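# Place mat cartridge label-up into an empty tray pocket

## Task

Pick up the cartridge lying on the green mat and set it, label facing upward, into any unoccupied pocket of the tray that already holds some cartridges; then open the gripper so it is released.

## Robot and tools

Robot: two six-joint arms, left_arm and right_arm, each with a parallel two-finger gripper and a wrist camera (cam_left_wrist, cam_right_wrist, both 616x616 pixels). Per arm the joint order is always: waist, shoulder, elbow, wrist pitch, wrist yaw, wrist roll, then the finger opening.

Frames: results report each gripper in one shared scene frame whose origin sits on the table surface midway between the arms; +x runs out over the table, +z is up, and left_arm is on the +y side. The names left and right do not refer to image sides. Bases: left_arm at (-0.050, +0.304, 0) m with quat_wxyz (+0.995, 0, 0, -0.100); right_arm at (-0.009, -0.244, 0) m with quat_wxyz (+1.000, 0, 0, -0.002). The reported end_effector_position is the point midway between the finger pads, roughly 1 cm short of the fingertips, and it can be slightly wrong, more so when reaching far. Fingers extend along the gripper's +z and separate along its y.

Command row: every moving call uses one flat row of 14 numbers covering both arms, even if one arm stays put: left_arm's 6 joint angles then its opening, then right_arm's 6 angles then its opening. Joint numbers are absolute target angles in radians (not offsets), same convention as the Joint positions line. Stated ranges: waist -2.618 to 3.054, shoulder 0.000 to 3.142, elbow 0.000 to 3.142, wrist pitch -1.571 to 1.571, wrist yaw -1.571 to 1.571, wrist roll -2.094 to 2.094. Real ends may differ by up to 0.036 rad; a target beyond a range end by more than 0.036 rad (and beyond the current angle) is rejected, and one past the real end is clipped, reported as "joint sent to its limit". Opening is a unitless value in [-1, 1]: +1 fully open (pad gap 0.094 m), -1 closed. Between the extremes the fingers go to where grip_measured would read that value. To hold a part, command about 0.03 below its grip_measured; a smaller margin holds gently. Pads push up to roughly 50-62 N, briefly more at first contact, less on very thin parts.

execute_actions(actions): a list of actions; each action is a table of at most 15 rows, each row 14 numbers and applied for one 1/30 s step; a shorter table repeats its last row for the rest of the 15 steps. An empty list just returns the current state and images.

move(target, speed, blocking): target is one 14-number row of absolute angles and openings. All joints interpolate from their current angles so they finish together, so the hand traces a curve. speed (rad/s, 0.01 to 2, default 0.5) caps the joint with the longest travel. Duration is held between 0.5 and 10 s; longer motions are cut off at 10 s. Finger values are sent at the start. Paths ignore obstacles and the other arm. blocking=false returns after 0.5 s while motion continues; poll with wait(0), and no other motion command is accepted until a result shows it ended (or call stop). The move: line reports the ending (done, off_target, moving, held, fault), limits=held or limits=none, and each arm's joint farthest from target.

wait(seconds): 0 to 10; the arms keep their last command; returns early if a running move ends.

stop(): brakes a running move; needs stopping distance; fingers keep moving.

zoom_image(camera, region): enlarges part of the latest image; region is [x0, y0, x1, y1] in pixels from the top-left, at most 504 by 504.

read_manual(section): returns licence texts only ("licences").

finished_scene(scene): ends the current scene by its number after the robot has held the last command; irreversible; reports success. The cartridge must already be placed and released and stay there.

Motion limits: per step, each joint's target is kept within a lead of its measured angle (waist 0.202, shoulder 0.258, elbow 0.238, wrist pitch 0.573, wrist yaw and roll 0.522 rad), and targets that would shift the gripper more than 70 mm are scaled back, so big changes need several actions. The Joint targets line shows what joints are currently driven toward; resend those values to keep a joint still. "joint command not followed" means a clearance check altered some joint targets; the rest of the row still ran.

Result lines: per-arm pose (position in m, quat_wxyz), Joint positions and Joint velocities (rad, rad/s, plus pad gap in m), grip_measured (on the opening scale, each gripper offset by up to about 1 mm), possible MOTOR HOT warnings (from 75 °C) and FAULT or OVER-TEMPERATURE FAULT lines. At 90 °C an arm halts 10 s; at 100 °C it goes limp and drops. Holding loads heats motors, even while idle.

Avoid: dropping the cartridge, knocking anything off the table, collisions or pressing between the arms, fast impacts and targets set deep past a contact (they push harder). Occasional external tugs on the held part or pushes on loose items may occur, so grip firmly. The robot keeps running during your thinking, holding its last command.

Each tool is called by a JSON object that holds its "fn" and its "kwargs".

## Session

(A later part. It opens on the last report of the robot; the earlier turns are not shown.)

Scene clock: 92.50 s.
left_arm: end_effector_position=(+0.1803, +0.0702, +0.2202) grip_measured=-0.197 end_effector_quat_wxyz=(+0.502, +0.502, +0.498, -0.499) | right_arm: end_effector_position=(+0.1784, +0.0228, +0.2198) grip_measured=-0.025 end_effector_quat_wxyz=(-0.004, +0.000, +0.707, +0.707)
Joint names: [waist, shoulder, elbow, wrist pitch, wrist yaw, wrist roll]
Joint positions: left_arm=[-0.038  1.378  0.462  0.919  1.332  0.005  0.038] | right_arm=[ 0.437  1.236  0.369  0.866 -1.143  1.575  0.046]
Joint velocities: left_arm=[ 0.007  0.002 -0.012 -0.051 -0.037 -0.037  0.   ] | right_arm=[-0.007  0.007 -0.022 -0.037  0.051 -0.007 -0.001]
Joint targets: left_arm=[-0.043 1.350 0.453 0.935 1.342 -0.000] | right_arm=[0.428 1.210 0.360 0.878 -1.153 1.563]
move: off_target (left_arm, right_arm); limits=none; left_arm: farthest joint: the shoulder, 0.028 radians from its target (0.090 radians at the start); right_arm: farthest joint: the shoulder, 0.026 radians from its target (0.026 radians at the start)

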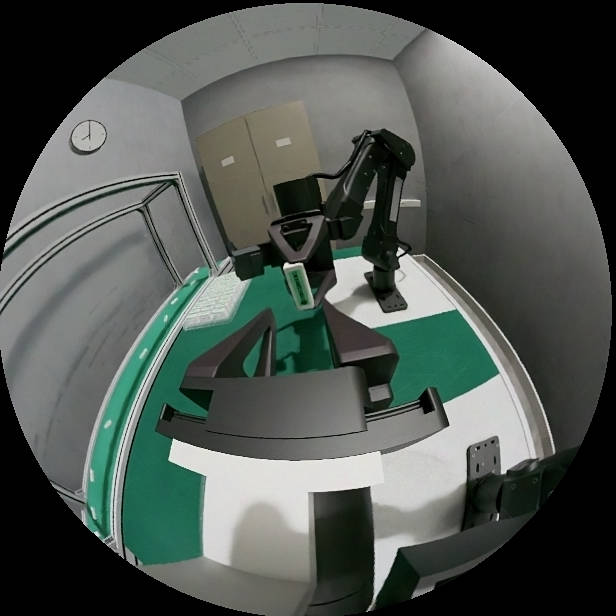

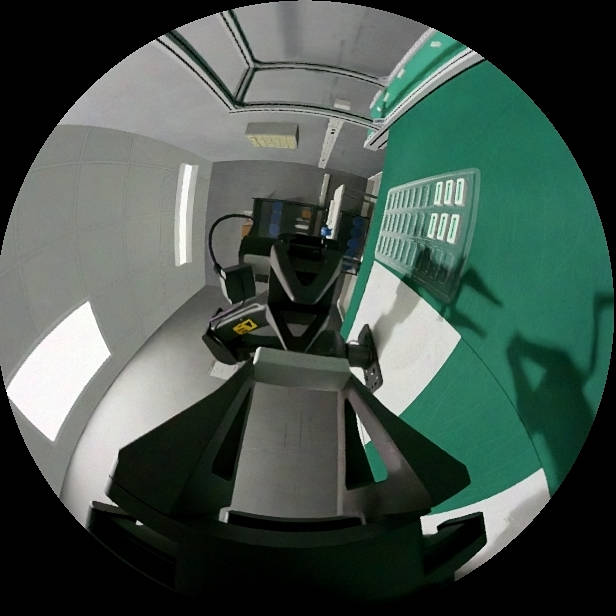

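{"fn": "move", "kwargs": {"target": [-0.12,1.417,0.449,0.965,1.246,-0.058,-0.2,0.428,1.21,0.36,0.878,-1.153,1.563,-0.055], "speed": 0.15}}

{"fn": "zoom_image", "kwargs": {"camera": "cam_right_wrist", "region": [220,220,400,400]}}

{"fn": "zoom_image", "kwargs": {"camera": "cam_left_wrist", "region": [230,200,380,350]}}

Scene clock: 101.57 s.
left_arm: end_effector_position=(+0.1786, +0.0523, +0.2156) grip_measured=-0.197 end_effector_quat_wxyz=(+0.488, +0.488, +0.512, -0.512) | right_arm: end_effector_position=(+0.1783, +0.0228, +0.2198) grip_measured=-0.025 end_effector_quat_wxyz=(-0.004, -0.000, +0.707, +0.707)
Joint names: [waist, shoulder, elbow, wrist pitch, wrist yaw, wrist roll]
Joint positions: left_arm=[-0.113  1.408  0.462  0.948  1.256 -0.049  0.038] | right_arm=[ 0.437  1.236  0.369  0.866 -1.143  1.575  0.046]
Joint velocities: left_arm=[-0.017 -0.002 -0.002  0.007 -0.051  0.007  0.001] | right_arm=[-0.007 -0.007 -0.002  0.022  0.022 -0.037  0.   ]
Joint targets: left_arm=[-0.120 1.417 0.449 0.965 1.246 -0.058] | right_arm=[0.428 1.210 0.360 0.878 -1.153 1.563]
move: off_target (right_arm); limits=none; left_arm: farthest joint: the wrist pitch, 0.017 radians from its target (0.046 radians at the start); right_arm: farthest joint: the shoulder, 0.026 radians from its target (0.026 radians at the start)

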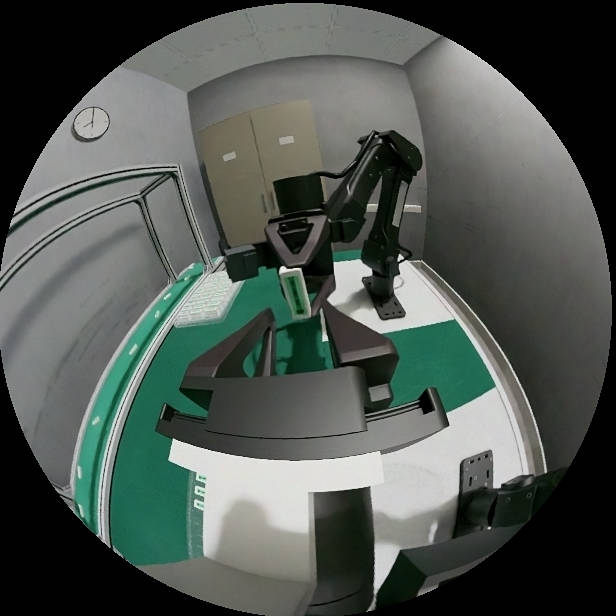

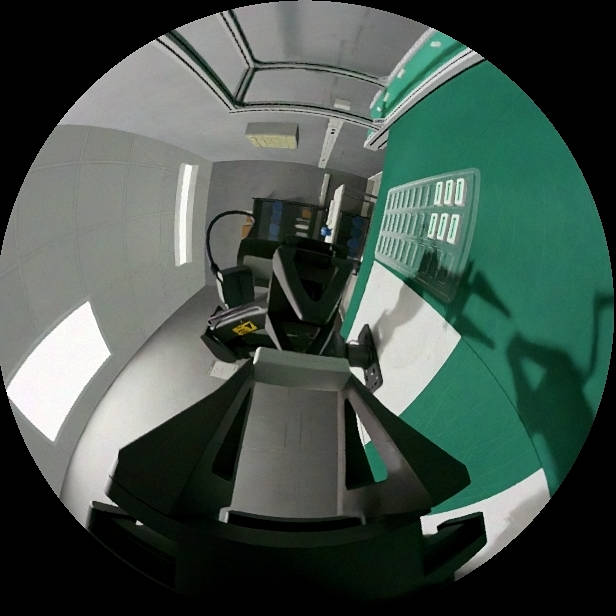

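Region (220, 220, 400, 400) of cam_right_wrist's 616x616 image, scaled by 2.800, with more detail than that image has.

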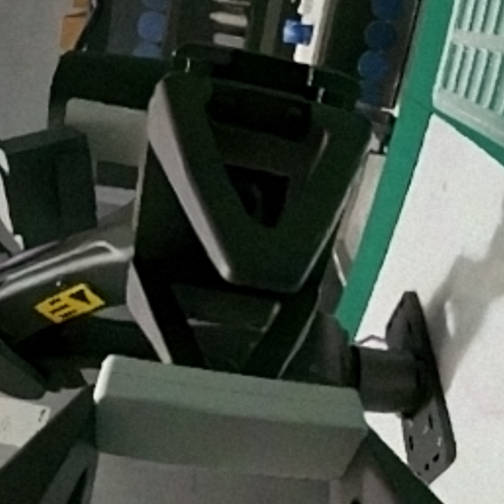

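Region (230, 200, 380, 350) of cam_left_wrist's 616x616 image, scaled by 3.360, with more detail than that image has.

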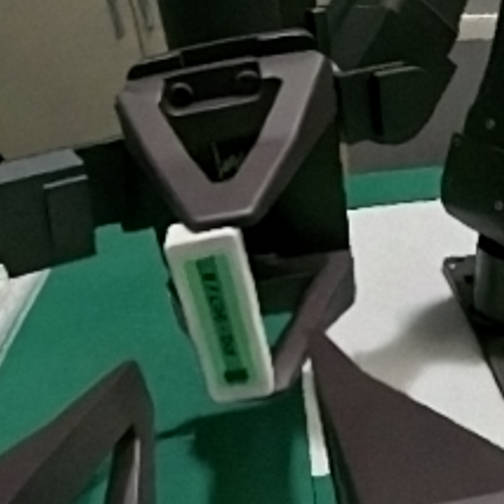

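{"fn": "move", "kwargs": {"target": [-0.17,1.431,0.492,0.965,1.196,-0.058,-0.45,0.428,1.21,0.36,0.878,-1.153,1.563,-0.055], "speed": 0.1}}

{"fn": "zoom_image", "kwargs": {"camera": "cam_right_wrist", "region": [220,260,400,440]}}

{"fn": "zoom_image", "kwargs": {"camera": "cam_left_wrist", "region": [240,230,360,350]}}

Scene clock: 109.63 s.
left_arm: end_effector_position=(+0.1761, +0.0404, +0.2117) grip_measured=-0.447 end_effector_quat_wxyz=(+0.484, +0.485, +0.516, -0.514) | right_arm: end_effector_position=(+0.1783, +0.0228, +0.2198) grip_measured=-0.025 end_effector_quat_wxyz=(-0.004, -0.000, +0.707, +0.707)
Joint names: [waist, shoulder, elbow, wrist pitch, wrist yaw, wrist roll]
Joint positions: left_arm=[-0.163  1.423  0.462  0.949  1.206 -0.05   0.026] | right_arm=[ 0.437  1.236  0.369  0.866 -1.143  1.575  0.046]
Joint velocities: left_arm=[-0.002  0.007  0.002 -0.095 -0.066  0.022 -0.   ] | right_arm=[-0.002 -0.012  0.002 -0.007 -0.066  0.037 -0.   ]
Joint targets: left_arm=[-0.170 1.431 0.492 0.965 1.196 -0.058] | right_arm=[0.428 1.210 0.360 0.878 -1.153 1.563]
move: off_target (left_arm, right_arm); limits=none; left_arm: farthest joint: the elbow, 0.030 radians from its target (0.030 radians at the start); right_arm: farthest joint: the shoulder, 0.026 radians from its target (0.026 radians at the start)

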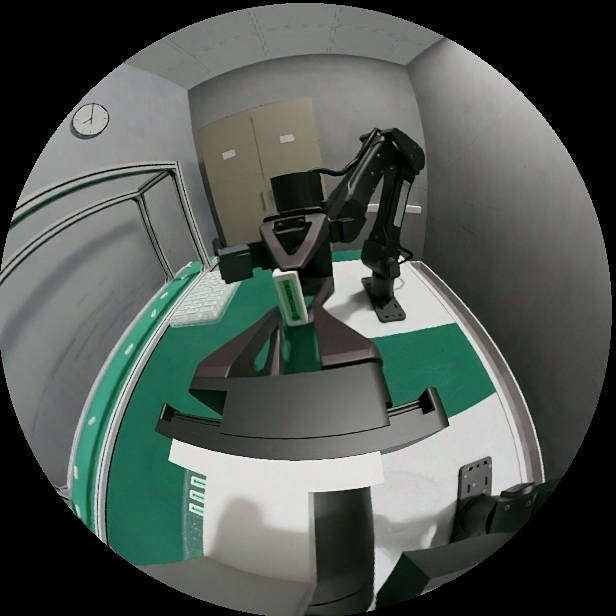

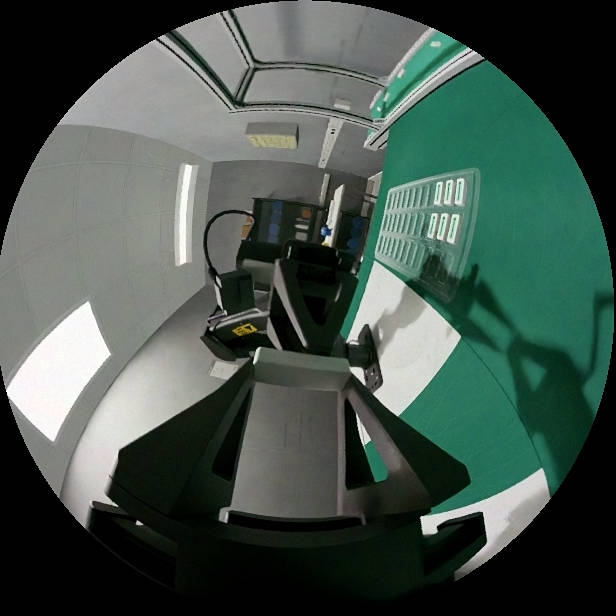

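Region (220, 260, 400, 440) of cam_right_wrist's 616x616 image, scaled by 2.800, with more detail than that image has.

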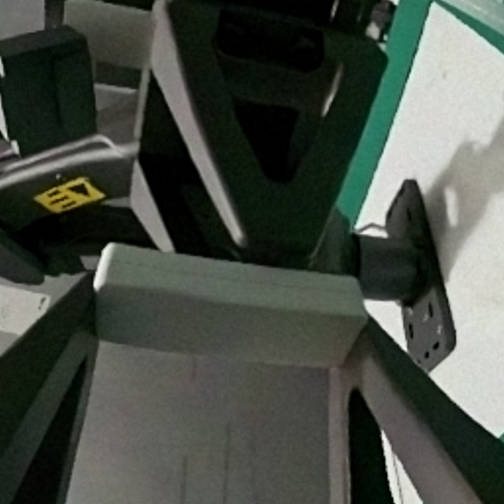

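Region (240, 230, 360, 350) of cam_left_wrist's 616x616 image, scaled by 4.200, with more detail than that image has.

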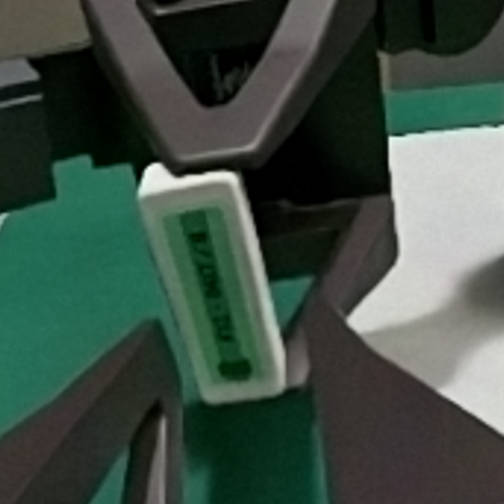

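{"fn": "execute_actions", "kwargs": {"actions": [[[-0.17,1.431,0.5,0.965,1.196,-0.058,-0.45,0.428,1.21,0.36,0.878,-1.153,1.563,-0.055],[-0.17,1.431,0.505,0.965,1.196,-0.058,-0.45,0.428,1.21,0.36,0.878,-1.153,1.563,-0.055],[-0.17,1.431,0.51,0.965,1.196,-0.058,-0.45,0.428,1.21,0.36,0.878,-1.153,1.563,-0.055],[-0.17,1.431,0.515,0.965,1.196,-0.058,-0.45,0.428,1.21,0.36,0.878,-1.153,1.563,-0.055],[-0.17,1.431,0.515,0.965,1.196,-0.058,-0.45,0.428,1.21,0.36,0.878,-1.153,1.563,-0.055],[-0.17,1.431,0.515,0.965,1.19,-0.058,-0.45,0.428,1.21,0.36,0.878,-1.153,1.563,-0.055],[-0.175,1.431,0.515,0.965,1.184,-0.058,-0.45,0.428,1.21,0.36,0.878,-1.153,1.563,-0.055],[-0.181,1.431,0.515,0.965,1.178,-0.058,-0.45,0.428,1.21,0.36,0.878,-1.153,1.563,-0.055],[-0.187,1.431,0.515,0.965,1.174,-0.058,-0.45,0.428,1.21,0.36,0.878,-1.153,1.563,-0.055]]]}}

{"fn": "wait", "kwargs": {"seconds": 0.2}}

{"fn": "zoom_image", "kwargs": {"camera": "cam_right_wrist", "region": [220,260,400,440]}}

{"fn": "zoom_image", "kwargs": {"camera": "cam_left_wrist", "region": [240,230,360,350]}}

Scene clock: 119.50 s.
left_arm: end_effector_position=(+0.1780, +0.0352, +0.2189) grip_measured=-0.447 end_effector_quat_wxyz=(+0.491, +0.489, +0.509, -0.511) | right_arm: end_effector_position=(+0.1783, +0.0228, +0.2198) grip_measured=-0.025 end_effector_quat_wxyz=(-0.004, -0.000, +0.707, +0.707)
Joint names: [waist, shoulder, elbow, wrist pitch, wrist yaw, wrist roll]
Joint positions: left_arm=[-0.181  1.423  0.483  0.951  1.187 -0.05   0.026] | right_arm=[ 0.437  1.236  0.369  0.866 -1.143  1.575  0.046]
Joint velocities: left_arm=[-0.012 -0.002 -0.017  0.007 -0.022 -0.022  0.   ] | right_arm=[-0.002  0.012 -0.012  0.095 -0.022 -0.037  0.001]
Joint targets: left_arm=[-0.187 1.431 0.515 0.965 1.174 -0.058] | right_arm=[0.428 1.210 0.360 0.878 -1.153 1.563]

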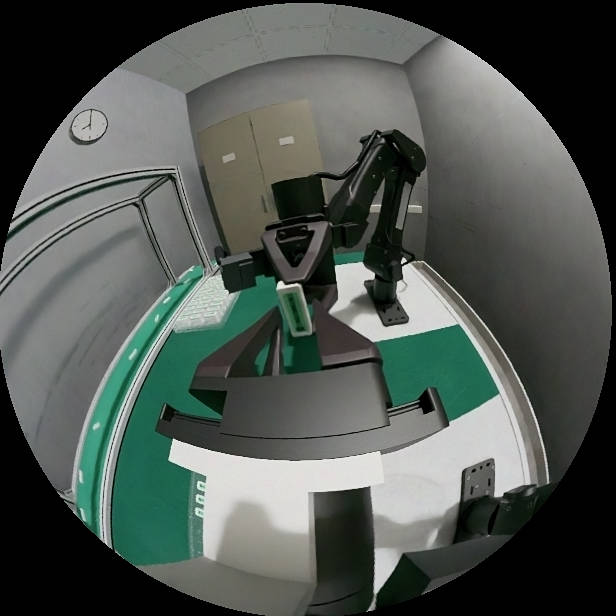

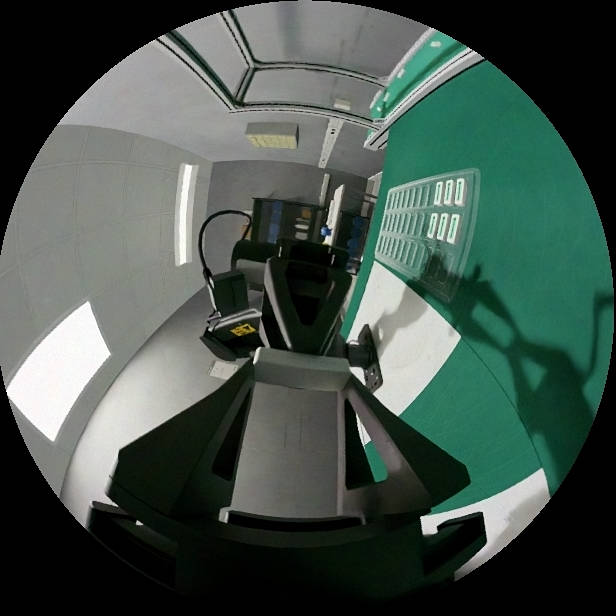

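Scene clock: 119.70 s.
left_arm: end_effector_position=(+0.1784, +0.0352, +0.2189) grip_measured=-0.447 end_effector_quat_wxyz=(+0.492, +0.488, +0.510, -0.510) | right_arm: end_effector_position=(+0.1783, +0.0228, +0.2198) grip_measured=-0.025 end_effector_quat_wxyz=(-0.004, -0.000, +0.707, +0.707)
Joint names: [waist, shoulder, elbow, wrist pitch, wrist yaw, wrist roll]
Joint positions: left_arm=[-0.181  1.423  0.483  0.951  1.185 -0.05   0.026] | right_arm=[ 0.437  1.236  0.369  0.866 -1.143  1.575  0.046]
Joint velocities: left_arm=[ 0.002 -0.002 -0.012 -0.007 -0.007 -0.022 -0.   ] | right_arm=[ 0.002 -0.007  0.002  0.066 -0.066  0.007 -0.001]
Joint targets: left_arm=[-0.187 1.431 0.515 0.965 1.174 -0.058] | right_arm=[0.428 1.210 0.360 0.878 -1.153 1.563]
wait: 0.20 s; no rest

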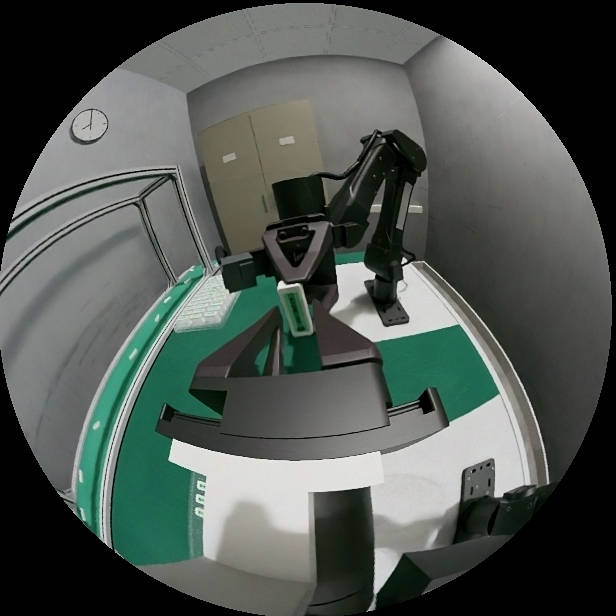

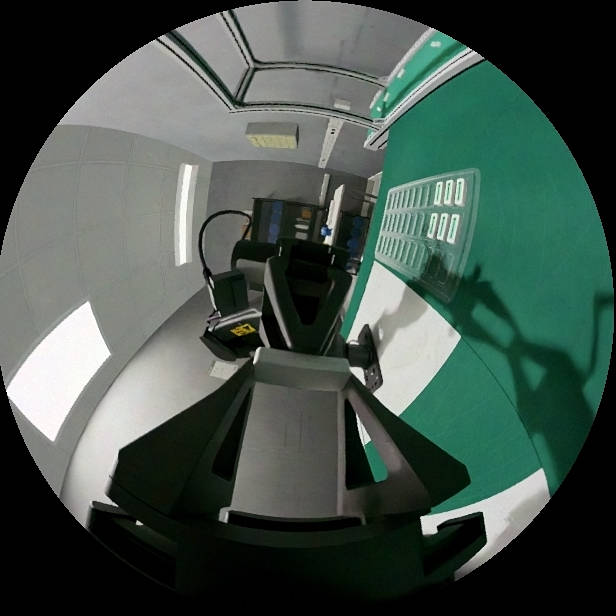

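Region (220, 260, 400, 440) of cam_right_wrist's 616x616 image, scaled by 2.800, with more detail than that image has.

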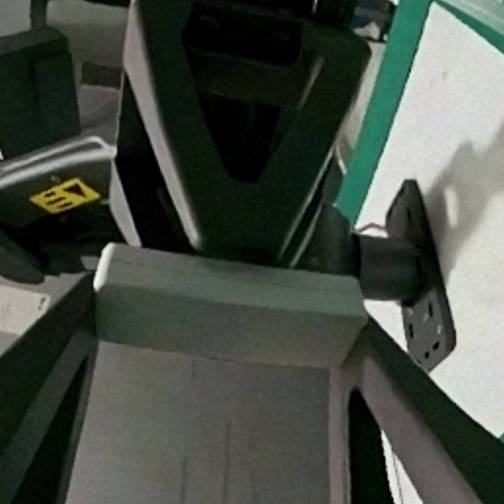

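Region (240, 230, 360, 350) of cam_left_wrist's 616x616 image, scaled by 4.200, with more detail than that image has.

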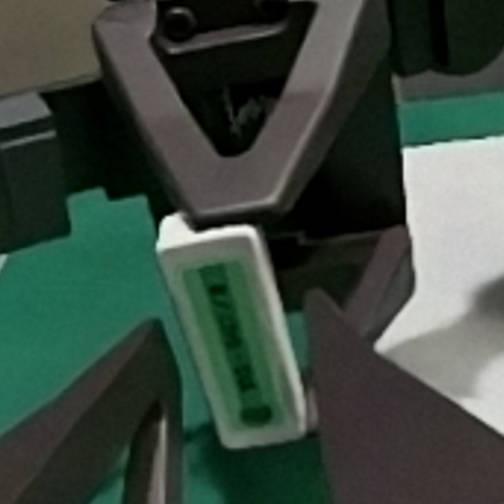

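Height centred. Narrow the fingers to see the overlap.

{"fn": "move", "kwargs": {"target": [-0.187,1.431,0.515,0.965,1.174,-0.058,-0.6,0.428,1.21,0.36,0.878,-1.153,1.563,-0.055], "speed": 0.1}}

{"fn": "zoom_image", "kwargs": {"camera": "cam_right_wrist", "region": [240,300,370,410]}}

{"fn": "zoom_image", "kwargs": {"camera": "cam_left_wrist", "region": [250,260,350,360]}}

Scene clock: 122.77 s.
left_arm: end_effector_position=(+0.1786, +0.0352, +0.2189) grip_measured=-0.597 end_effector_quat_wxyz=(+0.492, +0.488, +0.510, -0.510) | right_arm: end_effector_position=(+0.1783, +0.0228, +0.2198) grip_measured=-0.025 end_effector_quat_wxyz=(-0.004, -0.000, +0.707, +0.707)
Joint names: [waist, shoulder, elbow, wrist pitch, wrist yaw, wrist roll]
Joint positions: left_arm=[-0.181  1.423  0.483  0.951  1.184 -0.05   0.019] | right_arm=[ 0.437  1.236  0.369  0.866 -1.143  1.575  0.046]
Joint velocities: left_arm=[ 0.002 -0.002 -0.012  0.007  0.007 -0.007 -0.   ] | right_arm=[ 0.002 -0.007  0.002 -0.037  0.066 -0.007 -0.001]
Joint targets: left_arm=[-0.187 1.431 0.515 0.965 1.174 -0.058] | right_arm=[0.428 1.210 0.360 0.878 -1.153 1.563]
move: off_target (left_arm, right_arm); limits=none; left_arm: farthest joint: the elbow, 0.032 radians from its target (0.032 radians at the start); right_arm: farthest joint: the shoulder, 0.026 radians from its target (0.026 radians at the start)

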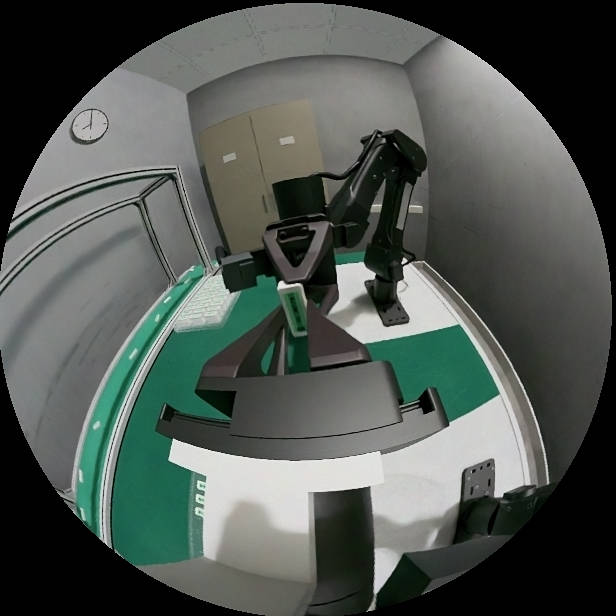

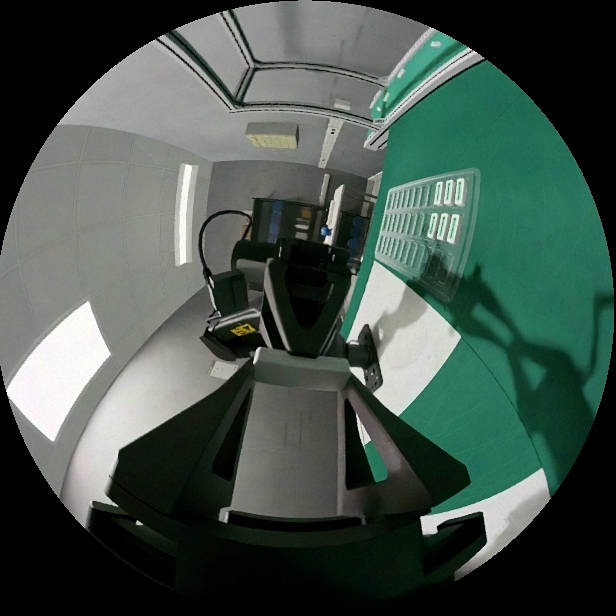

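Region (240, 300, 370, 410) of cam_right_wrist's 616x616 image, scaled by 3.877, with more detail than that image has; it fills the top 426 rows of this view, and the rest is white.

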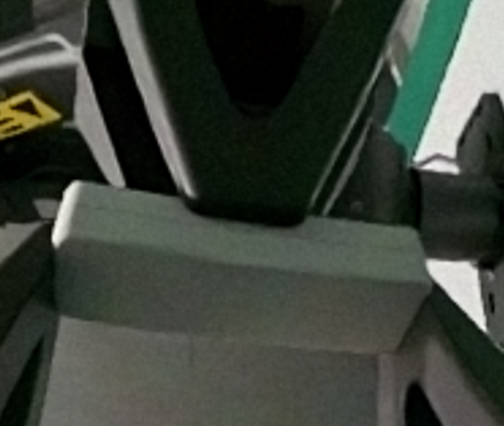

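Region (250, 260, 350, 360) of cam_left_wrist's 616x616 image, scaled by 5.040, with more detail than that image has.

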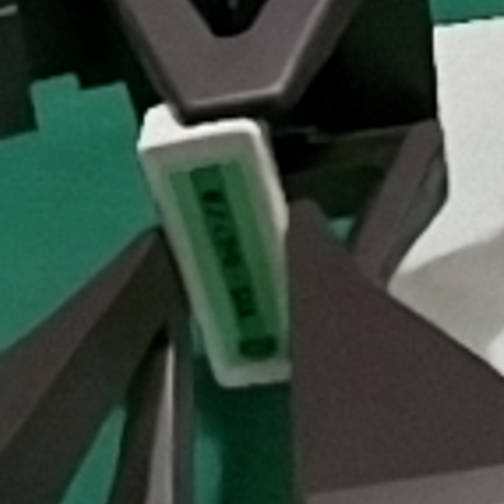

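{"fn": "execute_actions", "kwargs": {"actions": [[[-0.192,1.431,0.515,0.965,1.168,-0.058,-0.6,0.428,1.21,0.36,0.878,-1.153,1.563,-0.055],[-0.197,1.431,0.515,0.965,1.163,-0.058,-0.6,0.428,1.21,0.36,0.878,-1.153,1.563,-0.055]],[[-0.197,1.431,0.515,0.965,1.163,-0.058,-0.62,0.428,1.21,0.36,0.878,-1.153,1.563,-0.055],[-0.197,1.431,0.515,0.965,1.163,-0.058,-0.63,0.428,1.21,0.36,0.878,-1.153,1.563,-0.055],[-0.197,1.431,0.515,0.965,1.163,-0.058,-0.64,0.428,1.21,0.36,0.878,-1.153,1.563,-0.055],[-0.197,1.431,0.515,0.965,1.163,-0.058,-0.65,0.428,1.21,0.36,0.878,-1.153,1.563,-0.055],[-0.197,1.431,0.515,0.965,1.163,-0.058,-0.66,0.428,1.21,0.36,0.878,-1.153,1.563,-0.055],[-0.197,1.431,0.515,0.965,1.163,-0.058,-0.67,0.428,1.21,0.36,0.878,-1.153,1.563,-0.055],[-0.197,1.431,0.515,0.965,1.163,-0.058,-0.68,0.428,1.21,0.36,0.878,-1.153,1.563,-0.055],[-0.197,1.431,0.515,0.965,1.163,-0.058,-0.69,0.428,1.21,0.36,0.878,-1.153,1.563,-0.055],[-0.197,1.431,0.515,0.965,1.163,-0.058,-0.7,0.428,1.21,0.36,0.878,-1.153,1.563,-0.055]]]}}

{"fn": "zoom_image", "kwargs": {"camera": "cam_right_wrist", "region": [240,300,370,410]}}

{"fn": "zoom_image", "kwargs": {"camera": "cam_left_wrist", "region": [250,260,350,360]}}

Scene clock: 130.27 s.
left_arm: end_effector_position=(+0.1786, +0.0332, +0.2189) grip_measured=-0.667 end_effector_quat_wxyz=(+0.493, +0.486, +0.511, -0.509) | right_arm: end_effector_position=(+0.1778, +0.0228, +0.2199) grip_measured=-0.025 end_effector_quat_wxyz=(-0.005, -0.002, +0.707, +0.707)
Joint names: [waist, shoulder, elbow, wrist pitch, wrist yaw, wrist roll]
Joint positions: left_arm=[-0.19   1.423  0.483  0.951  1.171 -0.051  0.016] | right_arm=[ 0.437  1.236  0.369  0.866 -1.146  1.574  0.046]
Joint velocities: left_arm=[ 0.007 -0.007  0.007 -0.007 -0.037 -0.139 -0.   ] | right_arm=[ 0.007 -0.012 -0.012 -0.022  0.007 -0.007 -0.   ]
Joint targets: left_arm=[-0.197 1.431 0.515 0.965 1.163 -0.058] | right_arm=[0.428 1.210 0.360 0.878 -1.153 1.563]

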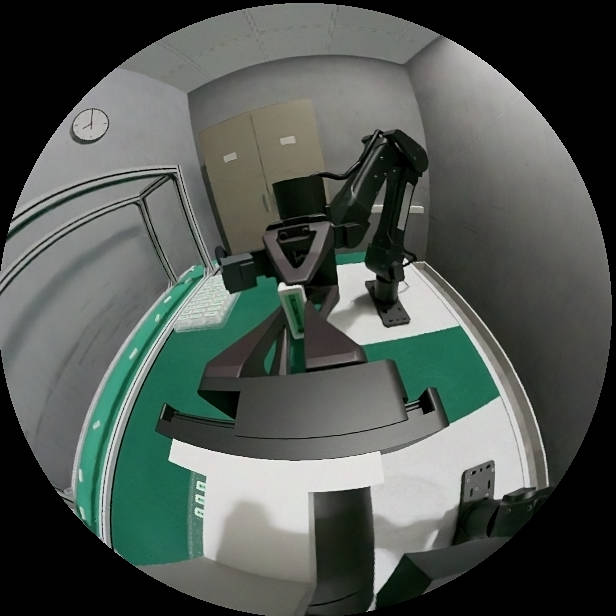

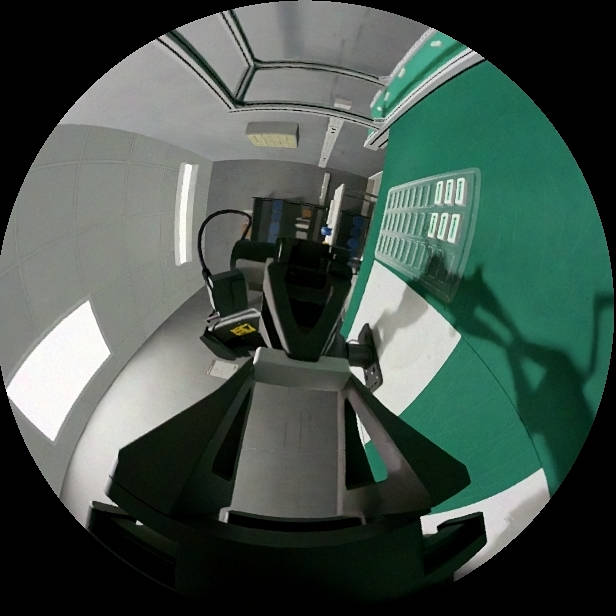

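Region (240, 300, 370, 410) of cam_right_wrist's 616x616 image, scaled by 3.877, with more detail than that image has; it fills the top 426 rows of this view, and the rest is white.

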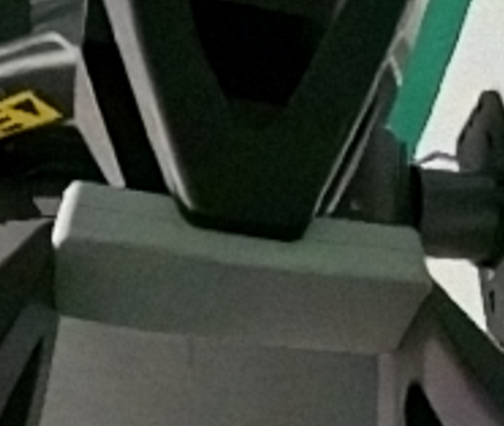

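Region (250, 260, 350, 360) of cam_left_wrist's 616x616 image, scaled by 5.040, with more detail than that image has.

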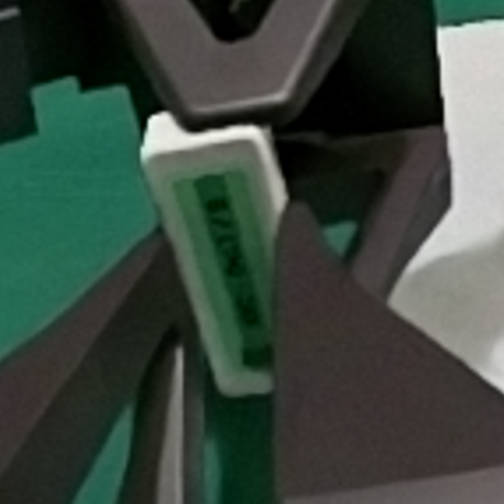

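{"fn": "execute_actions", "kwargs": {"actions": [[[-0.197,1.431,0.515,0.965,1.163,-0.058,-0.7,0.428,1.21,0.36,0.878,-1.153,1.563,0.0],[-0.197,1.431,0.515,0.965,1.163,-0.058,-0.7,0.428,1.21,0.36,0.878,-1.153,1.563,0.05],[-0.197,1.431,0.515,0.965,1.163,-0.058,-0.7,0.428,1.21,0.36,0.878,-1.153,1.563,0.15],[-0.197,1.431,0.515,0.965,1.163,-0.058,-0.7,0.428,1.21,0.36,0.878,-1.153,1.563,0.3],[-0.197,1.431,0.515,0.965,1.163,-0.058,-0.7,0.428,1.21,0.36,0.878,-1.153,1.563,0.4],[-0.197,1.431,0.515,0.965,1.163,-0.058,-0.7,0.428,1.21,0.36,0.878,-1.153,1.563,0.4],[-0.197,1.431,0.515,0.965,1.163,-0.058,-0.7,0.41,1.21,0.36,0.878,-1.17,1.563,0.4],[-0.197,1.431,0.515,0.965,1.163,-0.058,-0.7,0.38,1.21,0.36,0.878,-1.2,1.563,0.4],[-0.197,1.431,0.515,0.965,1.163,-0.058,-0.7,0.35,1.21,0.36,0.878,-1.23,1.563,0.4],[-0.197,1.431,0.515,0.965,1.163,-0.058,-0.7,0.31,1.21,0.36,0.878,-1.27,1.563,0.4],[-0.197,1.431,0.515,0.965,1.163,-0.058,-0.7,0.27,1.21,0.36,0.878,-1.31,1.563,0.4],[-0.197,1.431,0.515,0.965,1.163,-0.058,-0.7,0.23,1.21,0.36,0.878,-1.35,1.563,0.4],[-0.197,1.431,0.515,0.965,1.163,-0.058,-0.7,0.2,1.21,0.36,0.878,-1.38,1.563,0.4],[-0.197,1.431,0.515,0.965,1.163,-0.058,-0.7,0.18,1.21,0.36,0.878,-1.4,1.563,0.4]]]}}

{"fn": "move", "kwargs": {"target": [0.217,1.823,1.335,-1.065,-0.01,-0.127,-0.7,0.18,1.21,0.36,0.878,-1.4,1.563,0.4], "speed": 1.0}}

{"fn": "zoom_image", "kwargs": {"camera": "cam_left_wrist", "region": [180,150,420,370]}}

Scene clock: 147.33 s.
left_arm: end_effector_position=(+0.1786, +0.0332, +0.2189) grip_measured=-0.667 end_effector_quat_wxyz=(+0.493, +0.486, +0.511, -0.509) | right_arm: end_effector_position=(+0.2068, -0.0236, +0.2200) grip_measured=+0.398 end_effector_quat_wxyz=(+0.023, +0.025, +0.707, +0.707)
Joint names: [waist, shoulder, elbow, wrist pitch, wrist yaw, wrist roll]
Joint positions: left_arm=[-0.19   1.423  0.483  0.951  1.171 -0.051  0.016] | right_arm=[ 0.203  1.236  0.369  0.867 -1.303  1.574  0.066]
Joint velocities: left_arm=[ 0.012 -0.017  0.002  0.007 -0.007  0.037 -0.   ] | right_arm=[-0.569 -0.007 -0.007 -0.022 -0.476 -0.007 -0.   ]
Joint targets: left_arm=[-0.197 1.431 0.515 0.965 1.163 -0.058] | right_arm=[0.180 1.210 0.360 0.878 -1.400 1.563]

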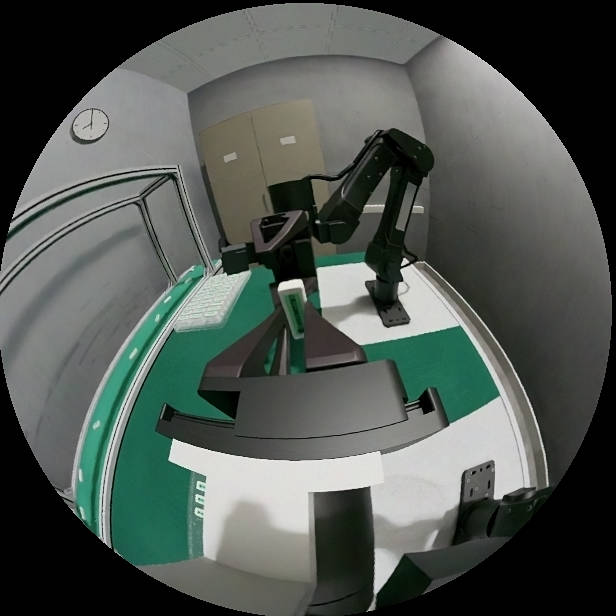

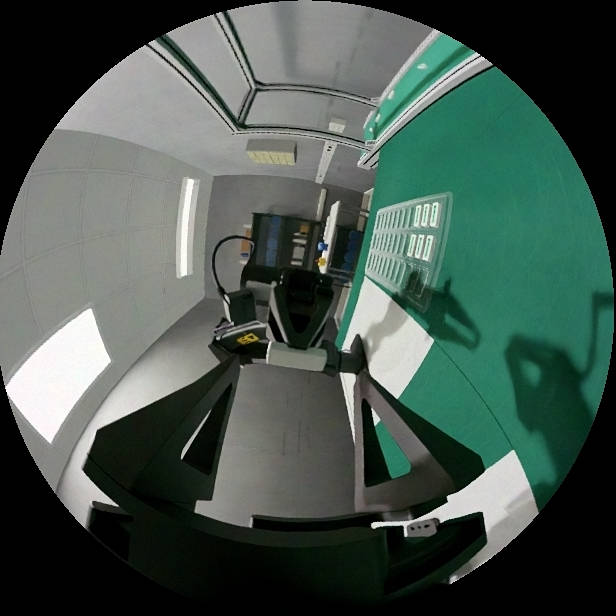

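Scene clock: 150.23 s.
left_arm: end_effector_position=(+0.2743, +0.3087, +0.0558) grip_measured=-0.667 end_effector_quat_wxyz=(-0.007, -0.066, +0.998, +0.001) | right_arm: end_effector_position=(+0.1944, -0.0261, +0.2200) grip_measured=+0.398 end_effector_quat_wxyz=(-0.003, -0.000, +0.707, +0.707)
Joint names: [waist, shoulder, elbow, wrist pitch, wrist yaw, wrist roll]
Joint positions: left_arm=[ 0.213  1.821  1.299 -1.062 -0.001 -0.12   0.016] | right_arm=[ 0.189  1.236  0.369  0.867 -1.39   1.574  0.066]
Joint velocities: left_arm=[ 0.012 -0.022  0.022  0.007  0.066 -0.037 -0.   ] | right_arm=[-0.017  0.007  0.017  0.007 -0.037  0.007  0.001]
Joint targets: left_arm=[0.217 1.823 1.335 -1.065 -0.010 -0.127] | right_arm=[0.180 1.210 0.360 0.878 -1.400 1.563]
move: off_target (left_arm, right_arm); limits=none; left_arm: farthest joint: the elbow, 0.036 radians from its target (0.852 radians at the start); right_arm: farthest joint: the shoulder, 0.026 radians from its target (0.026 radians at the start)

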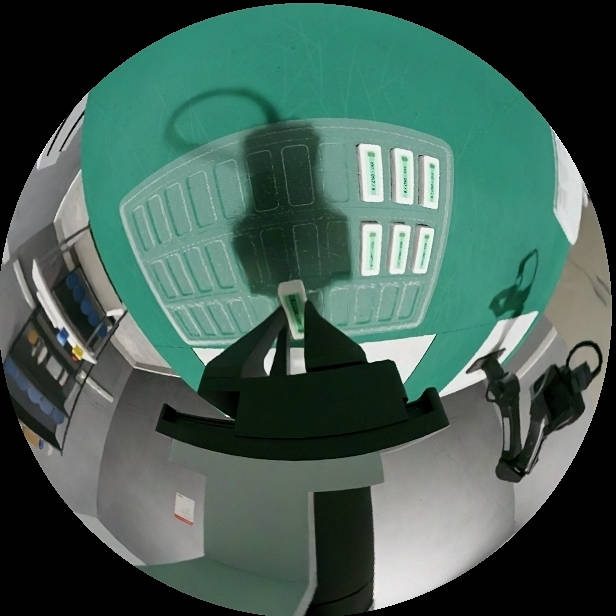

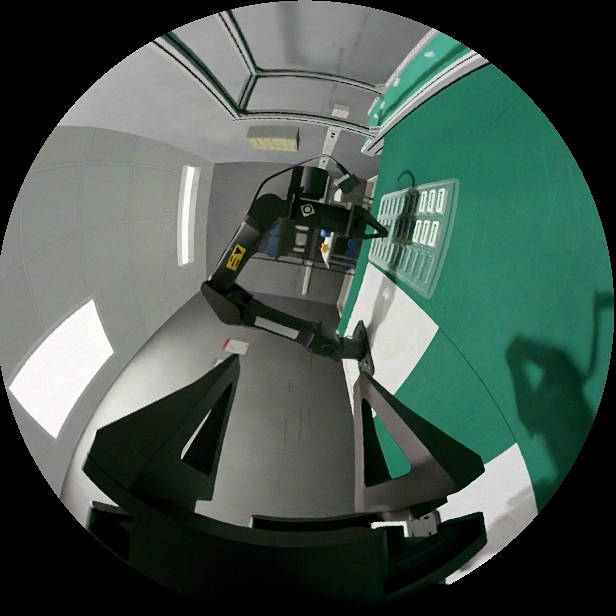

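Region (180, 150, 420, 370) of cam_left_wrist's 616x616 image, scaled by 2.100, with more detail than that image has; it fills the top 462 rows of this view, and the rest is white.

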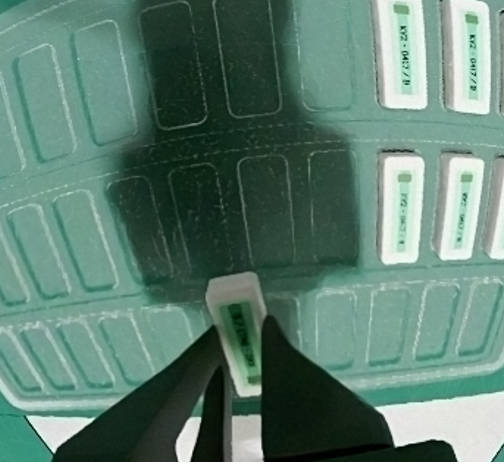

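{"fn": "move", "kwargs": {"target": [0.253,1.903,1.364,-0.983,-0.01,-0.017,-0.7,0.18,1.21,0.36,0.878,-1.4,1.563,0.4], "speed": 0.2}}

{"fn": "zoom_image", "kwargs": {"camera": "cam_left_wrist", "region": [200,170,440,370]}}

Scene clock: 156.27 s.
left_arm: end_effector_position=(+0.2932, +0.3211, +0.0372) grip_measured=-0.667 end_effector_quat_wxyz=(-0.002, -0.035, +0.999, +0.001) | right_arm: end_effector_position=(+0.1944, -0.0261, +0.2200) grip_measured=+0.398 end_effector_quat_wxyz=(-0.003, -0.000, +0.707, +0.707)
Joint names: [waist, shoulder, elbow, wrist pitch, wrist yaw, wrist roll]
Joint positions: left_arm=[ 0.248  1.903  1.33  -1.001 -0.003 -0.024  0.016] | right_arm=[ 0.189  1.236  0.369  0.867 -1.39   1.574  0.066]
Joint velocities: left_arm=[-0.012 -0.007  0.007 -0.022  0.022  0.007  0.   ] | right_arm=[-0.002 -0.012  0.012  0.125 -0.037 -0.037 -0.001]
Joint targets: left_arm=[0.253 1.903 1.364 -0.983 -0.010 -0.017] | right_arm=[0.180 1.210 0.360 0.878 -1.400 1.563]
move: off_target (left_arm, right_arm); limits=none; left_arm: farthest joint: the elbow, 0.034 radians from its target (0.065 radians at the start); right_arm: farthest joint: the shoulder, 0.026 radians from its target (0.026 radians at the start)

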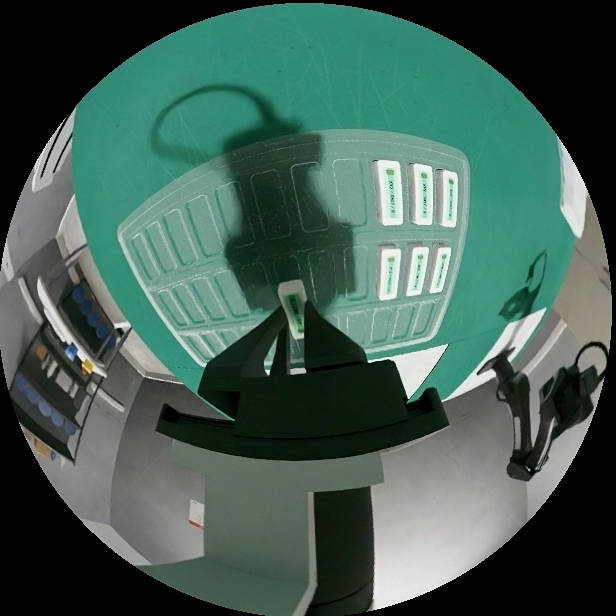

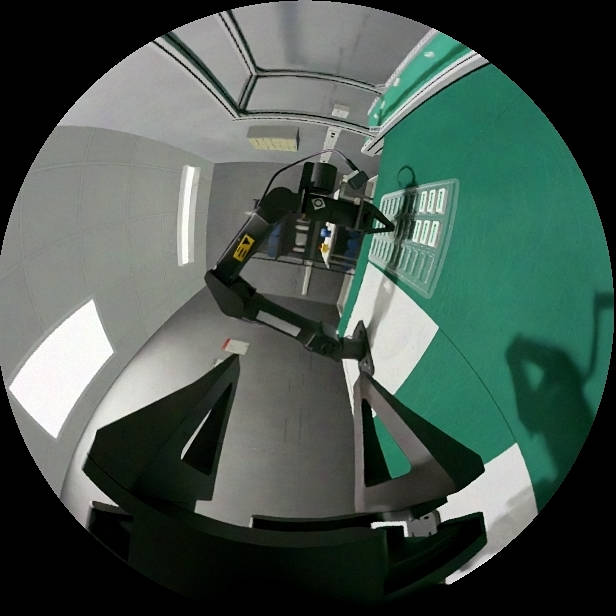

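Region (200, 170, 440, 370) of cam_left_wrist's 616x616 image, scaled by 2.100, with more detail than that image has.

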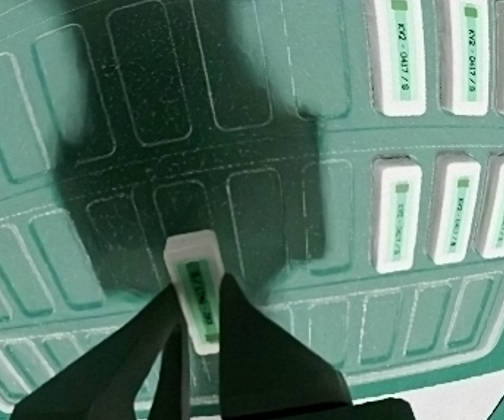

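{"fn": "move", "kwargs": {"target": [0.253,1.929,1.364,-0.956,-0.01,-0.017,-0.7,0.18,1.21,0.36,0.878,-1.4,1.563,0.4], "speed": 0.1}}

{"fn": "zoom_image", "kwargs": {"camera": "cam_left_wrist", "region": [200,170,440,370]}}

{"fn": "zoom_image", "kwargs": {"camera": "cam_right_wrist", "region": [360,180,460,270]}}

Scene clock: 162.53 s.
left_arm: end_effector_position=(+0.2975, +0.3213, +0.0285) grip_measured=-0.667 end_effector_quat_wxyz=(-0.002, -0.035, +0.999, +0.001) | right_arm: end_effector_position=(+0.1944, -0.0261, +0.2200) grip_measured=+0.398 end_effector_quat_wxyz=(-0.003, -0.000, +0.707, +0.707)
Joint names: [waist, shoulder, elbow, wrist pitch, wrist yaw, wrist roll]
Joint positions: left_arm=[ 0.248  1.93   1.33  -0.975 -0.003 -0.024  0.016] | right_arm=[ 0.189  1.236  0.369  0.867 -1.39   1.574  0.066]
Joint velocities: left_arm=[-0.017 -0.012  0.002 -0.11   0.007 -0.007  0.001] | right_arm=[ 0.002  0.002  0.017 -0.037  0.037  0.022 -0.001]
Joint targets: left_arm=[0.253 1.929 1.364 -0.956 -0.010 -0.017] | right_arm=[0.180 1.210 0.360 0.878 -1.400 1.563]
move: off_target (left_arm, right_arm); limits=none; left_arm: farthest joint: the elbow, 0.034 radians from its target (0.034 radians at the start); right_arm: farthest joint: the shoulder, 0.026 radians from its target (0.026 radians at the start)

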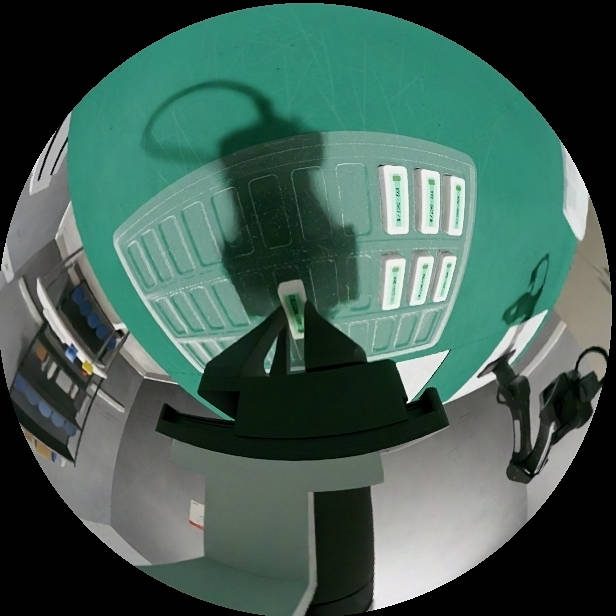

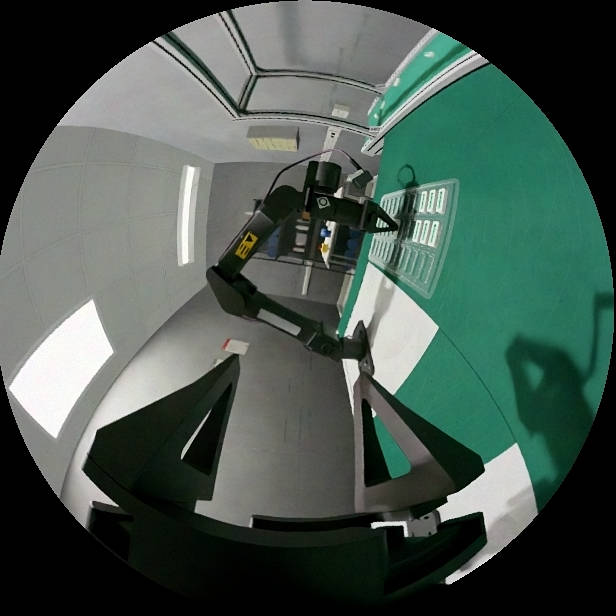

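Region (200, 170, 440, 370) of cam_left_wrist's 616x616 image, scaled by 2.100, with more detail than that image has.

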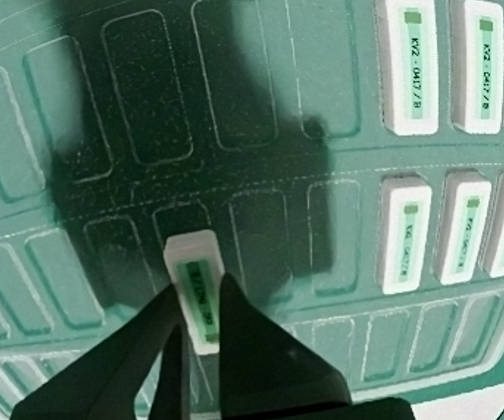

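Region (360, 180, 460, 270) of cam_right_wrist's 616x616 image, scaled by 5.040, with more detail than that image has; it fills the top 454 rows of this view, and the rest is white.

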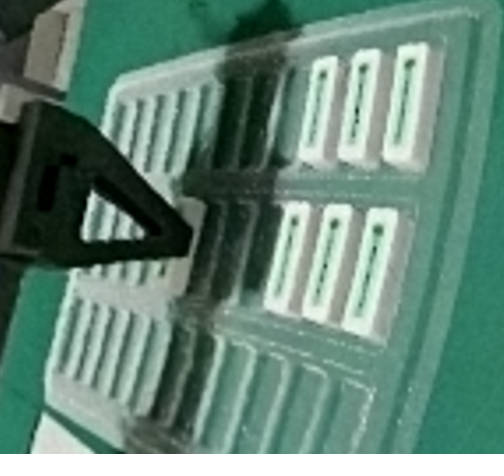

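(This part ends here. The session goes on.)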